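# Stack the desk carton onto the coffee-table carton stack

## Task

Pick up the carton that is on the desk and set it squarely on top of the carton stack on the coffee table, rotated to match the cartons already in the stack. It must stay there by itself, not held by the robot. At the end the gripper must have released it, and the arm and hand must be moved well away from the stack and not above it. The robot must not fall over or be left tilted.

## Robot and tools

ROBOT. A Hello Robot Stretch 4, about 1.6 m tall, with a single arm. It has an omni-wheel base (rim within 0.23 m of the base origin), a lift sliding up a mast, a telescoping arm that reaches forward, a wrist with yaw, pitch and roll, and a two-finger gripper. Cameras: head_camera, head_left_camera, head_right_camera and wrist_camera.

FRAMES. Base frame: origin on the floor under the base centre, x forward, y left, z up. hand_pose is a point between the open fingertips, given in the base frame. With all wrist joints at zero its axes line up with the base's. The printed position may be a little off. The odometry frame is where the base frame was when the scene began. base_odometry counts wheel turns, so slipping shows up as travel. Heading runs -3.142 to 3.142, positive to the left.

execute_actions(actions, cameras). actions is a list holding one action, or empty to just read state and images. An action has "base", "joints" or both, plus optional "pace" and "contact_limits"; or it is {"end_of_arm": "enable_torque"} alone. All motions in an action start together.
- base: exactly one key, a relative move from where the base last reported itself. translate_m: straight drive in metres, forward positive, -2 to 2. strafe_m: sideways in metres, left positive, -2 to 2. rotate_rad: turn in place in radians, counter-clockwise (left) positive, -3.2 to 3.2.
- joints: absolute targets keyed by joint name, one number each. lift_m 0 to 1.2 m. arm_m 0 to 0.55 m extension. wrist_yaw_rad -1.134 to 4.276 (0 points forward, positive turns left, 3.14 folds back; above 3.4 the arm may block it). wrist_pitch_rad -1.117 to 4.259 (0 level, 1.57 pointing down). wrist_roll_rad -1.117 to 4.259 (0 keeps fingers at equal height; positive turns clockwise when viewed from behind). gripper_m -0.038 to 0.141, the fingertip gap in metres; negative presses the tips together. Targets outside a joint range are clipped and reported; other bad values or unknown keys reject the whole call.
- pace: "slow", "default", "fast" or "max". Base speed 0.1/0.3/0.4/0.6 m/s and turning 1/2/3/4 rad/s respectively, reduced when the lift is above 0.2 (down to 0.3 m/s and 1 rad/s at lift 1.2).
- contact_limits: {"arm_m": value} from 0 (gentlest) to 0.75 (firmest), default 0.5; how hard the arm may push before halting.
- cameras: list of camera names, or "all"; omitted or null gives all, [] gives none.
If a joint or the base is left out of an action it may still be driving toward an earlier target. If a result reports a stop, further motion calls in the same reply are skipped.

wait(seconds): 0 to 10; commands nothing and returns state and images.
zoom_image(camera, region): region [x0, y0, x1, y1] in pixels of that camera's latest full image, top-left origin, at most 504 by 504.
read_manual(section): only "licences"; moves nothing.
finished_scene(scene): pass the current scene's number to end it; irreversible, and the result says whether the goal was met.

Unfolding: at the start, sending lift_m 0.4 together with wrist_yaw_rad 0 in one action opens the wrist out.

READING RESULTS. base_status and joint_status say how each commanded motion ended: "done" (for the base, wheels turned the commanded amount even if slipping), "off_target" (resting short and possibly still pushing), "contact_stop_at_<key>" (blocked; that part goes slack, a slack lift may sink under load, slack wheels may drift), "limit_stop_at_<name>" (a built-in limit), "time_out", "torque_fault". "limit_stop_at_tilt" means a lean over 6 degrees: lift, arm and wheels go slack and ignore commands until the lean drops. "limit_stop_at_own_body" means a joint was about to hit the robot itself; move it away. This is likely with pitch below -0.2 combined with roll below -0.4 or above 4. A torque_fault leaves a wrist or gripper motor limp until you send enable_torque; it happens when pressing the gripper into things or holding over about 2 kg with the gripper level. on_its_own covers uncommanded things; its "held at" is the target, not the position. Slack parts hold again once commanded.
lidar_m: 12 ranges in metres, 30-degree sectors starting straight ahead and going counter-clockwise (4th left, 7th behind, 10th right); "-" is nothing seen or closer than 0.25 m. Table tops register even if the base fits below. wrist_depth_mm: a 7 by 7 grid of depths, 100 to 2000 mm, from top left; the robot's own parts appear. turned_by_wheels vs turned_by_imu: a gap over about 0.1 rad signals a bump or slip, and heading error is roughly their difference. base_tilt in degrees, forward and right positive, with a fixed bias up to about 1.5. motor_effort in percent of max, positive toward higher joint values, peak in brackets; wheel efforts positive mean turning right. A load in a level gripper moves the pitch effort away from 0.

GRIPPING. Command gripper_m smaller than the carton's width; lower squeezes harder and pulls the object in toward the wrist by up to a third of the shortfall. Neither gripper_m nor "done" proves a grasp; look for a clear change in the gripper effort (at commanded values of 0 or more) and check the images. If the tips snag on a surface beneath them, raise the lift.

AVOID. Dropping the carton, knocking over the stack, hard or sustained pushes, slamming. Do not drive or turn with over 1 kg held and arm_m above 0.2, particularly at fast paces, and avoid strong pushing or pulling with the gripper high. A loose object may occasionally get nudged by something. Finish with the carton released on the stack, aligned, and the arm pulled back so the hand is neither near nor above it.

Each tool is called as name([rows], argument=value, ...), one row to a line, values as JSON.

## Session

execute_actions(actions=[])

Scene clock: 0.00 s.
base_odometry: x=+0.000 y=+0.000 heading=+0.000 (m, m, rad; odometry frame)
turned_by_wheels: +0.000 (rad since the last result)
turned_by_imu: +0.000 (rad since the last result)
base_tilt: forward=-0.2 right=-0.3 (deg)
lidar_m: 1.43 1.40 2.04 1.58 1.52 1.64 0.91 0.87 0.95 1.91 1.85 2.25
base_status: not commanded
joint_positions: lift_m=+0.162 arm_m=-0.001 wrist_yaw_rad=+3.149 wrist_pitch_rad=+0.006 wrist_roll_rad=+0.019 gripper_m=+0.057
joint_status: not commanded
motor_effort: lift_m=+19 arm_m=-1 wrist_yaw_rad=+0 wrist_pitch_rad=-5 wrist_roll_rad=+0 gripper_m=-6 wheel_0=+1 wheel_1=+0 wheel_2=+0 (%)
hand_pose: x=-0.1189 y=+0.0852 z=+0.3387 quat_wxyz=(-0.004, -0.003, +0.010, +1.000) (m; base frame)
wrist_depth_mm: - 140 1537 - - 1808 1397 / - 117 157 - - 1808 1464 / - 120 157 1576 - 1808 1464 / 108 139 201 - - 1808 1464 / 216 1661 1808 - - 1863 1499 / 1281 1397 211 1430 197 1366 1336 / 904 917 946 150 931 878 904
pictures: head_camera, head_left_camera, head_right_camera, wrist_camera
Images, in order (width x height): head_camera 420x560, head_left_camera 420x672, head_right_camera 420x672, wrist_camera 616x392.

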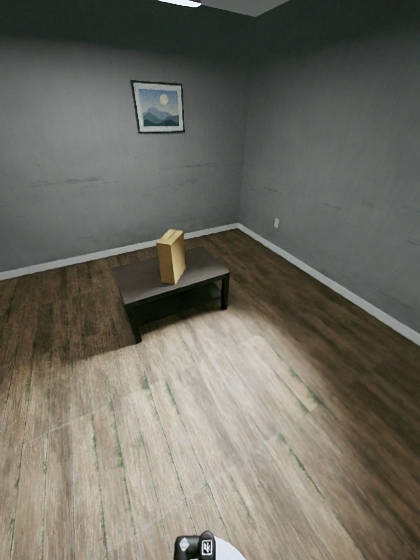

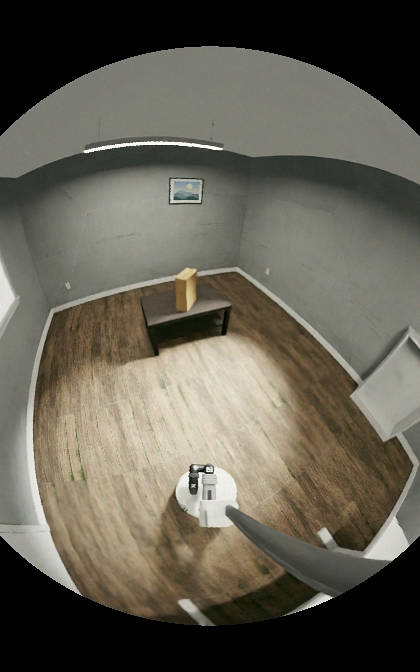

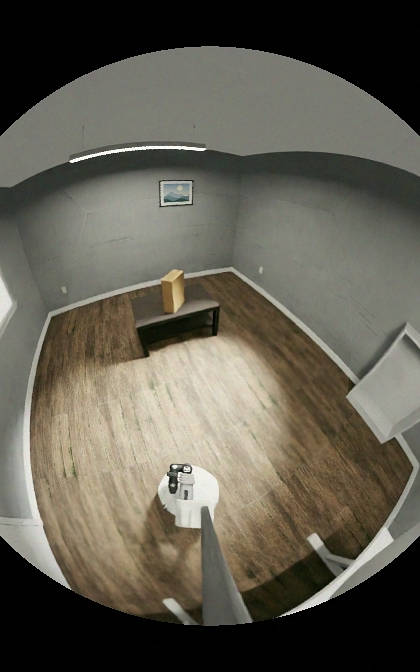

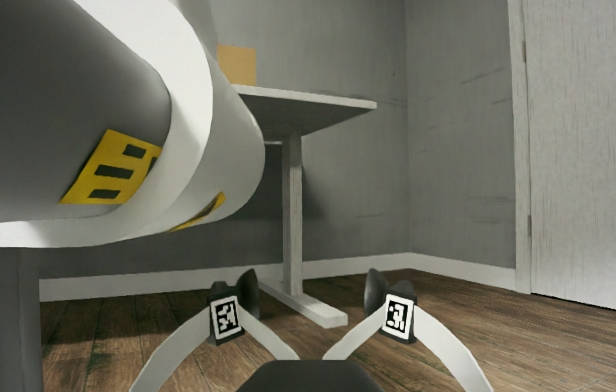

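execute_actions([
  {"base":{"rotate_rad":-2.85},"joints":{"lift_m":0.8,"wrist_yaw_rad":0,"gripper_m":0.141},"pace":"fast"},
], cameras=["head_camera","wrist_camera"])

Scene clock: 4.83 s.
base_odometry: x=+0.000 y=+0.000 heading=-2.850 (m, m, rad; odometry frame)
turned_by_wheels: -2.850 (rad since the last result)
turned_by_imu: -2.830 (rad since the last result)
base_tilt: forward=-0.3 right=-0.5 (deg)
lidar_m: 0.86 0.89 1.10 1.88 2.21 1.58 1.40 2.63 1.69 1.51 1.50 0.96
base_status: done
joint_positions: lift_m=+0.800 arm_m=-0.001 wrist_yaw_rad=+0.001 wrist_pitch_rad=+0.006 wrist_roll_rad=+0.019 gripper_m=+0.141
joint_status: all done
motor_effort: lift_m=+23(26) arm_m=-1(1) wrist_yaw_rad=-2(8) wrist_pitch_rad=-6(6) wrist_roll_rad=+1(2) gripper_m=+1(2) wheel_0=+1(10) wheel_1=+0(5) wheel_2=+0(9) (%)
hand_pose: x=+0.4588 y=-0.0873 z=+0.9761 quat_wxyz=(+1.000, +0.010, +0.003, +0.000) (m; base frame)
wrist_depth_mm: 1397 1464 1430 1499 1499 1576 1661 / 1336 1430 1464 1537 1576 1618 1576 / 1366 1397 1430 1499 1499 1576 1618 / 1397 1366 1464 1499 1537 1576 1708 / 1366 1366 1464 976 1499 1618 1708 / 1098 214 1118 878 891 208 1661 / 732 715 732 149 778 759 1618
pictures: head_camera, wrist_camera
Images, in order (width x height): head_camera 420x560, wrist_camera 616x392.

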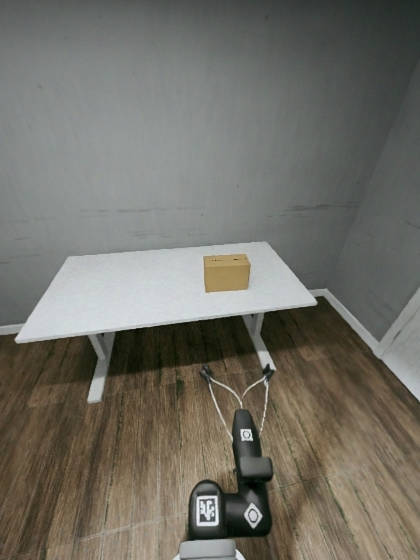

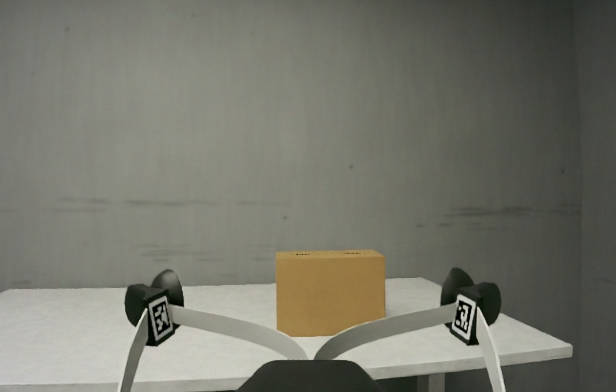

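execute_actions([
  {"base":{"translate_m":0.55},"joints":{"lift_m":1.17,"wrist_pitch_rad":1.57,"wrist_roll_rad":1.5,"arm_m":0.44},"pace":"fast"},
], cameras=["head_camera","wrist_camera"])

Scene clock: 10.17 s.
base_odometry: x=-0.527 y=-0.158 heading=-2.850 (m, m, rad; odometry frame)
turned_by_wheels: +0.000 (rad since the last result)
turned_by_imu: -0.001 (rad since the last result)
base_tilt: forward=-0.1 right=-0.3 (deg)
lidar_m: 0.31 0.35 0.44 1.93 1.96 2.15 1.96 2.48 1.63 1.42 0.58 0.38
base_status: done
joint_positions: lift_m=+1.170 arm_m=+0.439 wrist_yaw_rad=+0.000 wrist_pitch_rad=+1.570 wrist_roll_rad=+1.499 gripper_m=+0.141
joint_status: all done
motor_effort: lift_m=+23(25) arm_m=+5(5) wrist_yaw_rad=-1(2) wrist_pitch_rad=+0(5) wrist_roll_rad=+3(5) gripper_m=+2(0) wheel_0=+1(8) wheel_1=+0(8) wheel_2=+0(10) (%)
hand_pose: x=+0.6103 y=-0.0874 z=+1.0594 quat_wxyz=(+0.518, +0.482, +0.517, -0.482) (m; base frame)
wrist_depth_mm: 574 564 564 564 559 1281 1308 / 569 569 569 564 564 1281 1281 / 564 564 569 382 564 1255 1281 / 569 569 564 382 559 1138 1255 / 564 569 559 384 559 1042 1060 / 564 215 379 379 559 211 1060 / 564 564 554 150 559 554 1255
pictures: head_camera, wrist_camera
Images, in order (width x height): head_camera 420x560, wrist_camera 616x392.

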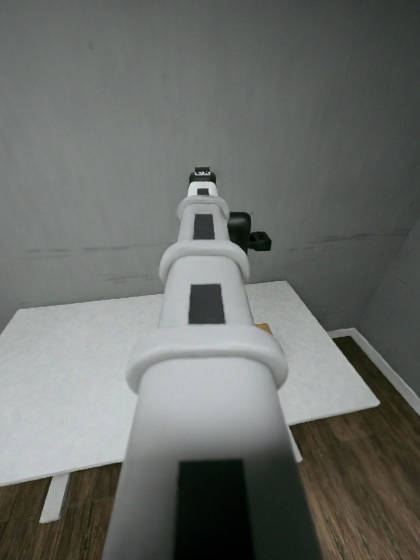

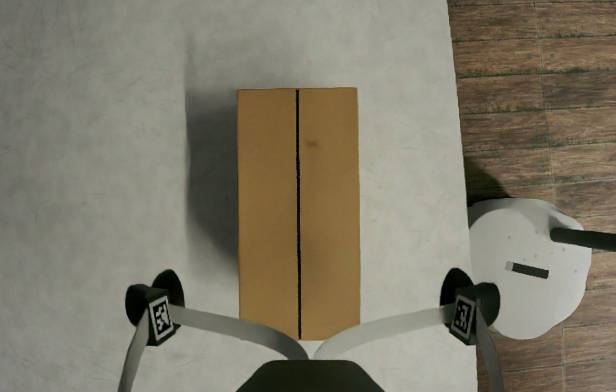

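execute_actions([
  {"base":{"strafe_m":-0.04},"joints":{"lift_m":1.05,"wrist_roll_rad":1.485,"arm_m":0.456}},
], cameras=["wrist_camera"])

Scene clock: 17.40 s.
base_odometry: x=-0.538 y=-0.120 heading=-2.850 (m, m, rad; odometry frame)
turned_by_wheels: +0.000 (rad since the last result)
turned_by_imu: +0.001 (rad since the last result)
base_tilt: forward=-0.2 right=-0.4 (deg)
lidar_m: 0.34 0.34 0.45 0.93 2.02 2.15 1.96 2.39 1.53 1.37 0.63 0.37
base_status: done
joint_positions: lift_m=+1.050 arm_m=+0.455 wrist_yaw_rad=+0.000 wrist_pitch_rad=+1.570 wrist_roll_rad=+1.486 gripper_m=+0.141
joint_status: all done
motor_effort: lift_m=+15(22) arm_m=+6(5) wrist_yaw_rad=+0(2) wrist_pitch_rad=+1(2) wrist_roll_rad=-1(3) gripper_m=+2(4) wheel_0=-1(9) wheel_1=+1(1) wheel_2=+0(2) (%)
hand_pose: x=+0.6262 y=-0.0874 z=+0.9401 quat_wxyz=(+0.521, +0.478, +0.521, -0.478) (m; base frame)
wrist_depth_mm: 452 449 445 445 442 439 1160 / 445 449 445 445 442 439 1138 / 449 449 442 264 263 445 1138 / 445 442 445 263 260 439 1138 / 445 442 445 262 263 439 946 / 445 214 262 262 260 211 931 / 442 442 442 150 262 439 1138
pictures: wrist_camera
Images, in order (width x height): wrist_camera 616x392.

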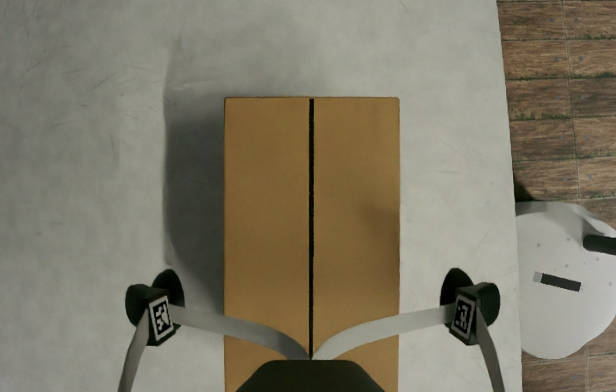

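execute_actions([
  {"joints":{"lift_m":0.98}},
], cameras=["wrist_camera"])

execute_actions([
  {"joints":{"gripper_m":0.04}},
], cameras=[])

execute_actions([
  {"joints":{"lift_m":1.03}},
], cameras=["wrist_camera"])

Scene clock: 20.77 s.
base_odometry: x=-0.538 y=-0.120 heading=-2.850 (m, m, rad; odometry frame)
turned_by_wheels: +0.000 (rad since the last result)
turned_by_imu: +0.001 (rad since the last result)
base_tilt: forward=-0.2 right=-0.4 (deg)
lidar_m: 0.34 0.34 0.45 0.95 2.00 2.16 1.97 2.38 1.54 1.38 0.61 0.42
base_status: not commanded
joint_positions: lift_m=+0.980 arm_m=+0.455 wrist_yaw_rad=+0.000 wrist_pitch_rad=+1.570 wrist_roll_rad=+1.486 gripper_m=+0.141
joint_status: all done
motor_effort: lift_m=+15(15) arm_m=+6(6) wrist_yaw_rad=-1(2) wrist_pitch_rad=+3(1) wrist_roll_rad=-1(2) gripper_m=-2(3) wheel_0=-1(1) wheel_1=+1(1) wheel_2=-1(1) (%)
hand_pose: x=+0.6262 y=-0.0874 z=+0.8701 quat_wxyz=(+0.521, +0.478, +0.521, -0.478) (m; base frame)
wrist_depth_mm: 379 382 375 375 373 370 1098 / 379 379 194 193 193 373 1098 / 375 375 194 193 193 373 1098 / 375 375 193 192 193 370 866 / 373 377 193 193 193 368 878 / 375 213 193 192 191 211 866 / 375 373 192 150 191 370 854
pictures: wrist_camera
Images, in order (width x height): wrist_camera 616x392.

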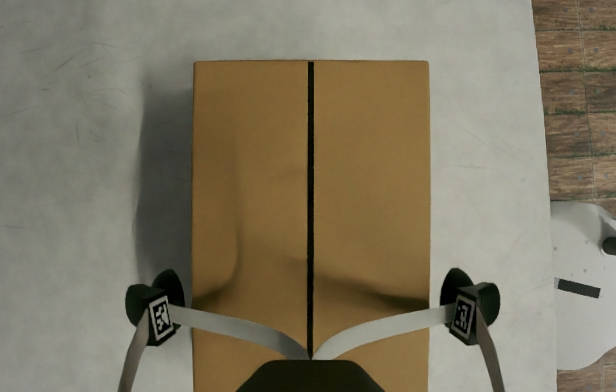

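Scene clock: 22.77 s.
base_odometry: x=-0.538 y=-0.120 heading=-2.850 (m, m, rad; odometry frame)
turned_by_wheels: +0.000 (rad since the last result)
turned_by_imu: +0.000 (rad since the last result)
base_tilt: forward=-0.1 right=-0.2 (deg)
lidar_m: 0.34 0.36 0.46 0.91 2.02 2.15 1.96 2.35 1.57 1.38 0.62 0.41
base_status: not commanded
joint_positions: lift_m=+0.980 arm_m=+0.455 wrist_yaw_rad=+0.000 wrist_pitch_rad=+1.570 wrist_roll_rad=+1.486 gripper_m=+0.040
joint_status: all done
motor_effort: lift_m=+15(15) arm_m=+6(6) wrist_yaw_rad=-1(1) wrist_pitch_rad=+0(0) wrist_roll_rad=-3(1) gripper_m=-23(25) wheel_0=-1(1) wheel_1=+1(1) wheel_2=+0(0) (%)
hand_pose: x=+0.6262 y=-0.0874 z=+0.8701 quat_wxyz=(+0.521, +0.478, +0.521, -0.478) (m; base frame)
wrist_depth_mm: 379 379 375 373 373 373 1078 / 377 375 171 170 169 373 1098 / 377 373 171 169 169 370 1078 / 375 375 170 169 169 370 878 / 377 373 169 169 168 368 854 / 370 186 169 168 168 178 878 / 373 373 168 168 167 368 854
pictures: none
No camera images: the call's "cameras" was empty. Leave "cameras" out to get every camera's image.

Scene clock: 23.87 s.
base_odometry: x=-0.538 y=-0.120 heading=-2.850 (m, m, rad; odometry frame)
turned_by_wheels: +0.000 (rad since the last result)
turned_by_imu: +0.000 (rad since the last result)
base_tilt: forward=-0.2 right=-0.3 (deg)
lidar_m: 0.33 0.35 0.45 0.92 2.01 2.15 1.97 2.36 1.59 1.39 0.64 0.39
base_status: not commanded
joint_positions: lift_m=+1.030 arm_m=+0.455 wrist_yaw_rad=+0.000 wrist_pitch_rad=+1.570 wrist_roll_rad=+1.486 gripper_m=+0.040
joint_status: all done
motor_effort: lift_m=+24(24) arm_m=+6(6) wrist_yaw_rad=+0(0) wrist_pitch_rad=+1(1) wrist_roll_rad=-1(1) gripper_m=-24(26) wheel_0=-1(1) wheel_1=+1(1) wheel_2=-1(0) (%)
hand_pose: x=+0.6262 y=-0.0874 z=+0.9193 quat_wxyz=(+0.521, +0.478, +0.521, -0.478) (m; base frame)
wrist_depth_mm: 427 427 424 427 421 421 1160 / 424 424 171 171 170 418 1138 / 421 421 170 170 169 418 1118 / 421 427 169 170 169 418 1138 / 421 421 170 169 168 418 917 / 424 185 169 169 168 178 904 / 424 421 169 168 168 413 904
pictures: wrist_camera
Images, in order (width x height): wrist_camera 616x392.

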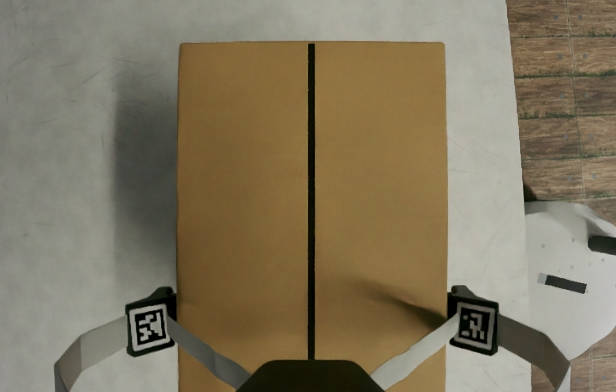

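execute_actions([
  {"base":{"rotate_rad":3.08},"joints":{"lift_m":1.1,"arm_m":0.15}},
], cameras=[])

execute_actions([
  {"base":{"translate_m":1.6},"joints":{"wrist_roll_rad":0.7,"arm_m":0.25},"pace":"fast"},
])

Scene clock: 30.53 s.
base_odometry: x=-0.538 y=-0.120 heading=+0.230 (m, m, rad; odometry frame)
turned_by_wheels: +3.080 (rad since the last result)
turned_by_imu: +3.062 (rad since the last result)
base_tilt: forward=-0.3 right=-0.3 (deg)
lidar_m: 0.25 2.72 1.63 1.38 0.72 0.43 0.37 0.36 0.41 0.80 1.97 0.26
base_status: done
joint_positions: lift_m=+1.100 arm_m=+0.151 wrist_yaw_rad=+0.000 wrist_pitch_rad=+1.570 wrist_roll_rad=+1.486 gripper_m=+0.040
joint_status: all done
motor_effort: lift_m=+23(25) arm_m=-5(6) wrist_yaw_rad=-2(0) wrist_pitch_rad=+0(0) wrist_roll_rad=-1(1) gripper_m=-25(24) wheel_0=-1(5) wheel_1=+1(0) wheel_2=-1(6) (%)
hand_pose: x=+0.3222 y=-0.0874 z=+0.9894 quat_wxyz=(+0.521, +0.478, +0.521, -0.478) (m; base frame)
wrist_depth_mm: 1255 1229 1229 1229 1182 1229 1205 / 1205 1229 171 171 169 1205 1205 / 1205 1255 170 170 169 1229 1160 / 1182 1229 170 169 168 1205 1182 / 1229 1229 169 169 168 976 647 / 1229 185 169 168 168 178 1160 / 1229 1205 169 168 168 1160 1205
pictures: none
No camera images: the call's "cameras" was empty. Leave "cameras" out to get every camera's image.

Scene clock: 36.87 s.
base_odometry: x=+1.020 y=+0.245 heading=+0.230 (m, m, rad; odometry frame)
turned_by_wheels: +0.000 (rad since the last result)
turned_by_imu: -0.005 (rad since the last result)
base_tilt: forward=-0.3 right=-0.2 (deg)
lidar_m: 0.28 0.38 2.05 1.80 1.78 2.12 1.88 1.90 1.97 1.91 0.78 0.31
base_status: done
joint_positions: lift_m=+1.100 arm_m=+0.249 wrist_yaw_rad=+0.000 wrist_pitch_rad=+1.570 wrist_roll_rad=+0.701 gripper_m=+0.040
joint_status: all done
motor_effort: lift_m=+24(24) arm_m=+6(3) wrist_yaw_rad=-1(0) wrist_pitch_rad=-1(1) wrist_roll_rad=-1(7) gripper_m=-25(24) wheel_0=+1(4) wheel_1=-1(4) wheel_2=+1(10) (%)
hand_pose: x=+0.4202 y=-0.0874 z=+0.9894 quat_wxyz=(+0.664, +0.243, +0.664, -0.243) (m; base frame)
wrist_depth_mm: 1255 759 407 759 778 1205 1205 / 1229 768 170 170 170 1205 1205 / 768 768 170 169 169 1205 1182 / 759 768 170 169 169 1205 1229 / 1008 759 170 169 168 1182 1205 / 1205 186 170 169 168 178 1182 / 1255 1182 169 168 167 1008 1205
pictures: head_camera, head_left_camera, head_right_camera, wrist_camera
Images, in order (width x height): head_camera 420x560, head_left_camera 420x672, head_right_camera 420x672, wrist_camera 616x392.

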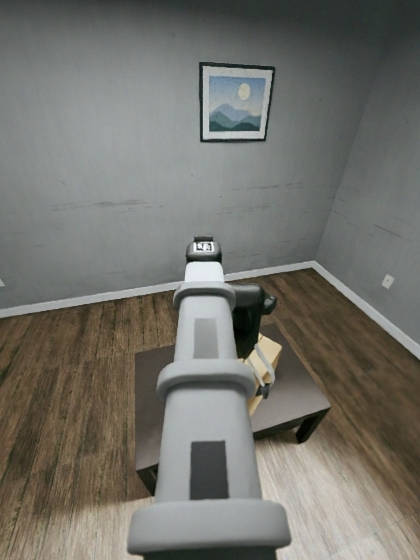

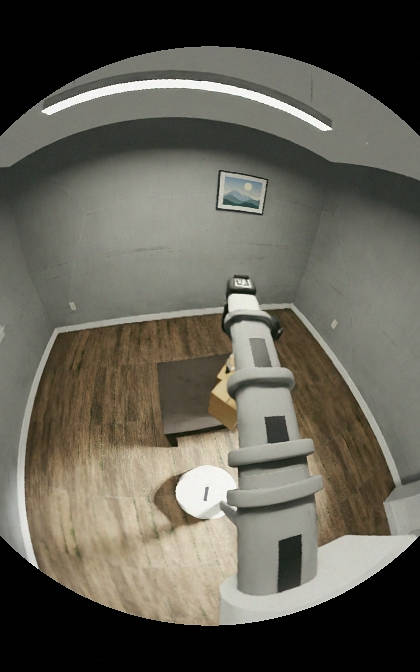

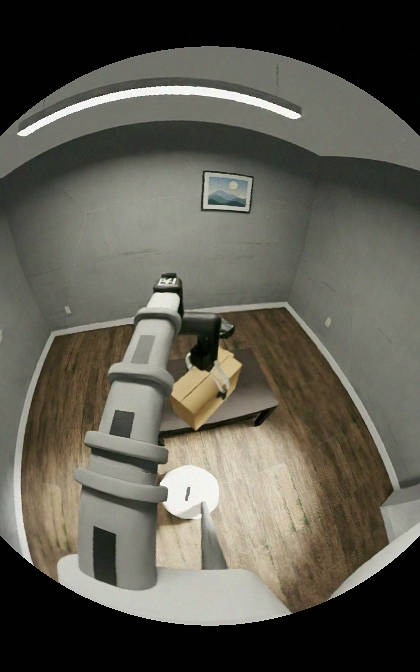

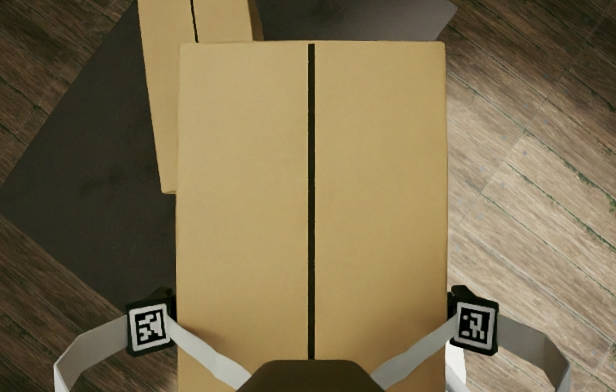

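execute_actions([
  {"base":{"strafe_m":-0.038},"joints":{"wrist_roll_rad":0.575,"arm_m":0.33}},
], cameras=["wrist_camera"])

Scene clock: 41.10 s.
base_odometry: x=+1.028 y=+0.208 heading=+0.230 (m, m, rad; odometry frame)
turned_by_wheels: +0.000 (rad since the last result)
turned_by_imu: +0.001 (rad since the last result)
base_tilt: forward=-0.2 right=-0.4 (deg)
lidar_m: 0.35 0.40 2.08 1.85 1.84 2.18 1.90 1.89 1.91 1.88 1.85 0.46
base_status: done
joint_positions: lift_m=+1.100 arm_m=+0.329 wrist_yaw_rad=+0.000 wrist_pitch_rad=+1.570 wrist_roll_rad=+0.576 gripper_m=+0.040
joint_status: all done
motor_effort: lift_m=+23(23) arm_m=+6(7) wrist_yaw_rad=-1(0) wrist_pitch_rad=+1(1) wrist_roll_rad=+0(1) gripper_m=-25(23) wheel_0=-1(7) wheel_1=+2(6) wheel_2=+0(1) (%)
hand_pose: x=+0.5002 y=-0.0874 z=+0.9894 quat_wxyz=(+0.678, +0.201, +0.678, -0.201) (m; base frame)
wrist_depth_mm: 1255 1205 404 768 759 1205 1205 / 1205 768 171 170 169 1205 1182 / 1229 778 170 169 169 1205 1205 / 768 759 170 169 169 1229 1205 / 759 759 169 169 168 1205 1182 / 1255 184 169 169 168 178 1205 / 1229 759 169 168 167 1078 1182
pictures: wrist_camera
Images, in order (width x height): wrist_camera 616x392.

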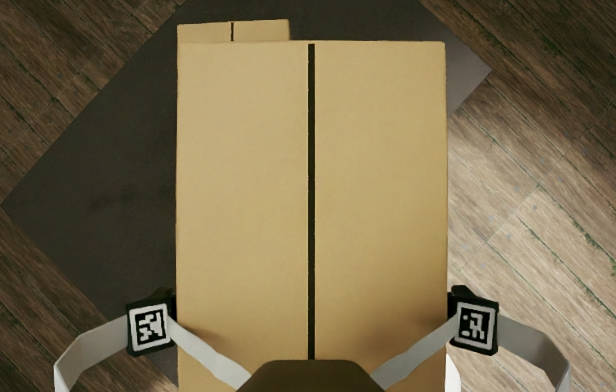

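execute_actions([
  {"base":{"strafe_m":0.004},"joints":{"wrist_roll_rad":0.55,"arm_m":0.474,"lift_m":1.075}},
])

zoom_image(camera="head_right_camera", region=[160,290,280,410])

zoom_image(camera="head_left_camera", region=[180,300,300,420])

Scene clock: 45.43 s.
base_odometry: x=+1.027 y=+0.212 heading=+0.230 (m, m, rad; odometry frame)
turned_by_wheels: +0.000 (rad since the last result)
turned_by_imu: +0.001 (rad since the last result)
base_tilt: forward=-0.2 right=-0.4 (deg)
lidar_m: 0.41 0.39 2.10 1.83 1.82 2.16 1.90 1.87 1.88 1.89 1.89 0.49
base_status: done
joint_positions: lift_m=+1.075 arm_m=+0.473 wrist_yaw_rad=+0.000 wrist_pitch_rad=+1.570 wrist_roll_rad=+0.551 gripper_m=+0.040
joint_status: all done
motor_effort: lift_m=+15(22) arm_m=+6(4) wrist_yaw_rad=+0(0) wrist_pitch_rad=-1(1) wrist_roll_rad=-2(4) gripper_m=-23(24) wheel_0=+1(5) wheel_1=+1(3) wheel_2=+0(1) (%)
hand_pose: x=+0.6442 y=-0.0874 z=+0.9651 quat_wxyz=(+0.681, +0.192, +0.680, -0.192) (m; base frame)
wrist_depth_mm: 1205 1182 1182 732 741 1205 1182 / 1229 1205 170 170 170 732 1205 / 1182 1205 170 170 169 732 1160 / 1205 741 170 169 169 1160 1182 / 741 741 169 169 168 1160 1138 / 1160 185 169 168 168 178 1160 / 1205 741 169 168 167 1160 1138
pictures: head_camera, head_left_camera, head_right_camera, wrist_camera
Images, in order (width x height): head_camera 420x560, head_left_camera 420x672, head_right_camera 420x672, wrist_camera 616x392.

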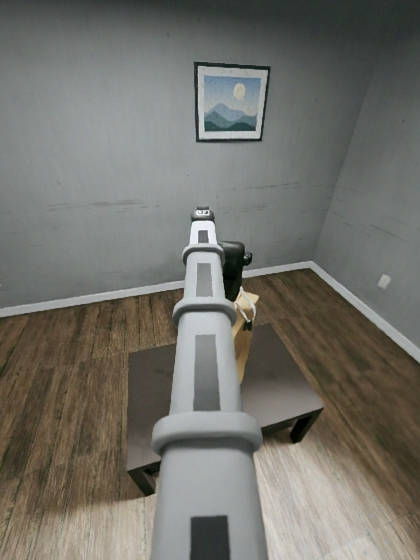

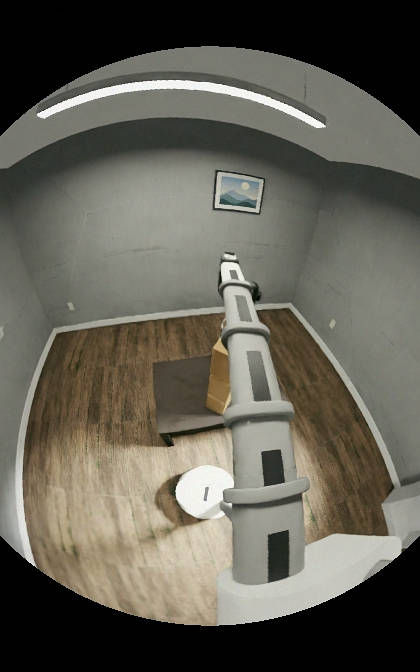

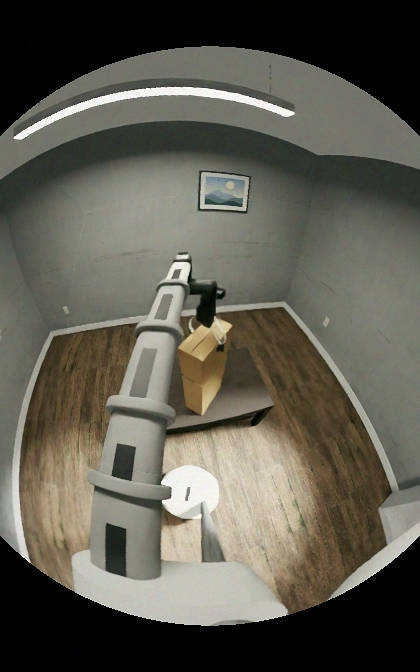

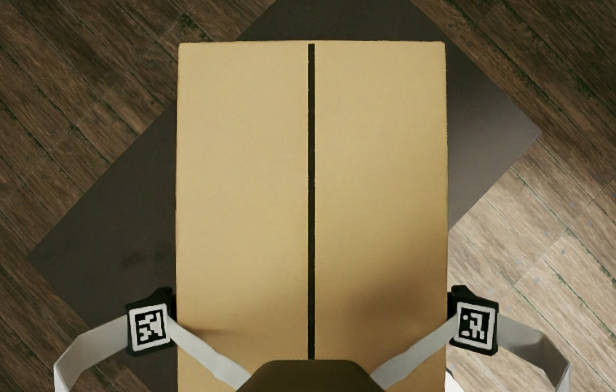

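Region (160, 290, 280, 410) of head_right_camera's 420x672 image, scaled by 4.200, with more detail than that image has.

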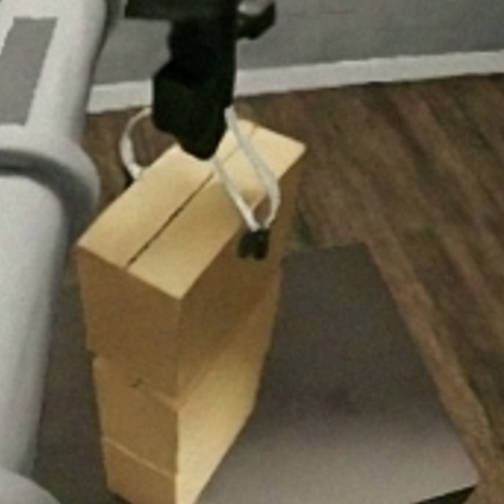

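Region (180, 300, 300, 420) of head_left_camera's 420x672 image, scaled by 4.200, with more detail than that image has.

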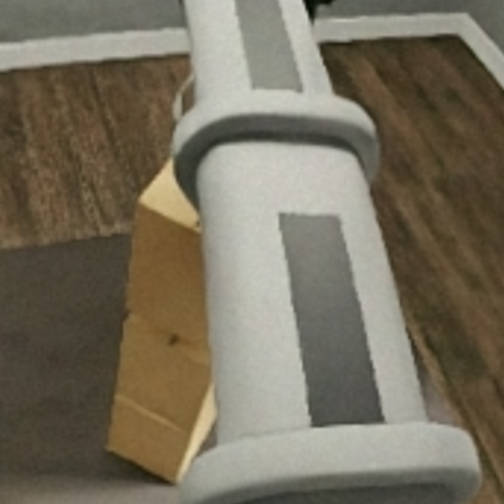

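execute_actions([
  {"joints":{"gripper_m":0.141,"lift_m":1.072}},
], cameras=[])

execute_actions([
  {"joints":{"lift_m":1.16},"pace":"fast"},
], cameras=[])

execute_actions([
  {"base":{"translate_m":-0.2},"joints":{"arm_m":0},"pace":"fast"},
], cameras=["head_camera"])

zoom_image(camera="head_camera", region=[140,230,320,410])

Scene clock: 54.27 s.
base_odometry: x=+1.027 y=+0.212 heading=+0.230 (m, m, rad; odometry frame)
turned_by_wheels: +0.000 (rad since the last result)
turned_by_imu: +0.001 (rad since the last result)
base_tilt: forward=-0.3 right=-0.2 (deg)
lidar_m: 0.39 0.38 2.09 1.83 1.84 2.13 1.85 1.88 1.91 1.88 1.89 0.45
base_status: not commanded
joint_positions: lift_m=+1.072 arm_m=+0.473 wrist_yaw_rad=+0.000 wrist_pitch_rad=+1.570 wrist_roll_rad=+0.551 gripper_m=+0.141
joint_status: all done
motor_effort: lift_m=+15(15) arm_m=+6(6) wrist_yaw_rad=+0(1) wrist_pitch_rad=+1(1) wrist_roll_rad=+1(1) gripper_m=+0(28) wheel_0=+1(1) wheel_1=+0(0) wheel_2=+0(0) (%)
hand_pose: x=+0.6442 y=-0.0874 z=+0.9620 quat_wxyz=(+0.681, +0.192, +0.680, -0.192) (m; base frame)
wrist_depth_mm: 1182 1205 1182 741 741 1160 1182 / 1205 1182 196 196 195 723 1182 / 1205 1160 196 195 195 732 1182 / 1182 741 195 194 194 1182 1160 / 741 741 195 194 193 1182 1138 / 1182 214 195 193 194 211 1160 / 1205 732 194 150 193 1182 1138
pictures: none
No camera images: the call's "cameras" was empty. Leave "cameras" out to get every camera's image.

Scene clock: 55.40 s.
base_odometry: x=+1.027 y=+0.212 heading=+0.230 (m, m, rad; odometry frame)
turned_by_wheels: +0.000 (rad since the last result)
turned_by_imu: +0.000 (rad since the last result)
base_tilt: forward=-0.1 right=-0.4 (deg)
lidar_m: 0.40 0.38 2.07 1.84 1.84 2.11 1.96 1.89 1.95 1.89 1.87 0.47
base_status: not commanded
joint_positions: lift_m=+1.160 arm_m=+0.473 wrist_yaw_rad=+0.000 wrist_pitch_rad=+1.570 wrist_roll_rad=+0.551 gripper_m=+0.141
joint_status: all done
motor_effort: lift_m=+24(25) arm_m=+5(6) wrist_yaw_rad=+0(1) wrist_pitch_rad=+0(1) wrist_roll_rad=-1(1) gripper_m=+0(1) wheel_0=+2(1) wheel_1=+0(1) wheel_2=+0(0) (%)
hand_pose: x=+0.6442 y=-0.0874 z=+1.0494 quat_wxyz=(+0.681, +0.192, +0.680, -0.192) (m; base frame)
wrist_depth_mm: 1281 1281 1281 831 831 1255 1281 / 1255 1308 842 831 809 1255 1281 / 1308 1281 820 285 820 820 1255 / 1255 831 820 282 820 1255 1255 / 1255 831 820 282 820 1308 1255 / 1255 214 282 281 281 211 1229 / 1255 1255 820 150 1060 1255 1255
pictures: none
No camera images: the call's "cameras" was empty. Leave "cameras" out to get every camera's image.

Scene clock: 57.47 s.
base_odometry: x=+0.833 y=+0.166 heading=+0.230 (m, m, rad; odometry frame)
turned_by_wheels: +0.000 (rad since the last result)
turned_by_imu: +0.001 (rad since the last result)
base_tilt: forward=-0.4 right=-0.5 (deg)
lidar_m: 0.60 0.59 2.03 1.79 1.76 1.96 1.87 1.70 1.82 1.85 1.95 0.71
base_status: done
joint_positions: lift_m=+1.160 arm_m=+0.001 wrist_yaw_rad=+0.000 wrist_pitch_rad=+1.570 wrist_roll_rad=+0.551 gripper_m=+0.141
joint_status: all done
motor_effort: lift_m=+23(24) arm_m=-5(7) wrist_yaw_rad=-1(2) wrist_pitch_rad=-2(0) wrist_roll_rad=-1(3) gripper_m=+2(2) wheel_0=-1(5) wheel_1=+0(4) wheel_2=+1(11) (%)
hand_pose: x=+0.1720 y=-0.0874 z=+1.0494 quat_wxyz=(+0.681, +0.192, +0.680, -0.192) (m; base frame)
wrist_depth_mm: 842 820 1008 1308 1255 1308 1281 / 831 831 1281 1308 1281 1229 1281 / 842 1118 1281 1255 1281 1281 1281 / 1281 1281 1281 1281 1281 1281 1281 / 1281 1281 1255 1078 1281 1229 1281 / 1308 215 1229 1042 1042 211 1255 / 1281 1281 1281 150 1281 1255 1281
pictures: head_camera
Images, in order (width x height): head_camera 420x560.

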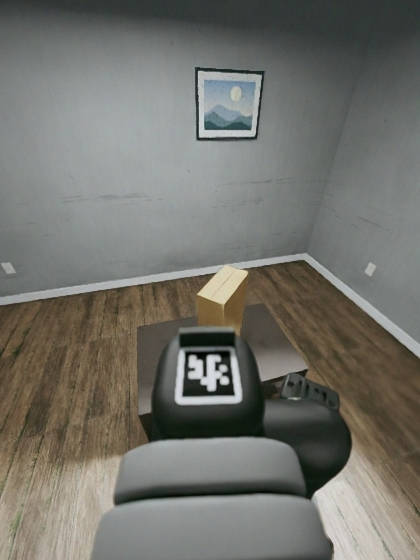

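Region (140, 230, 320, 410) of head_camera's 420x560 image, scaled by 2.800, with more detail than that image has.

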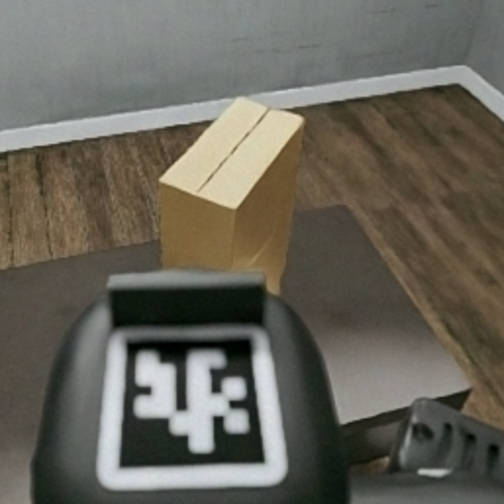

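finished_scene(scene=1)

The scene is finished: the task was done.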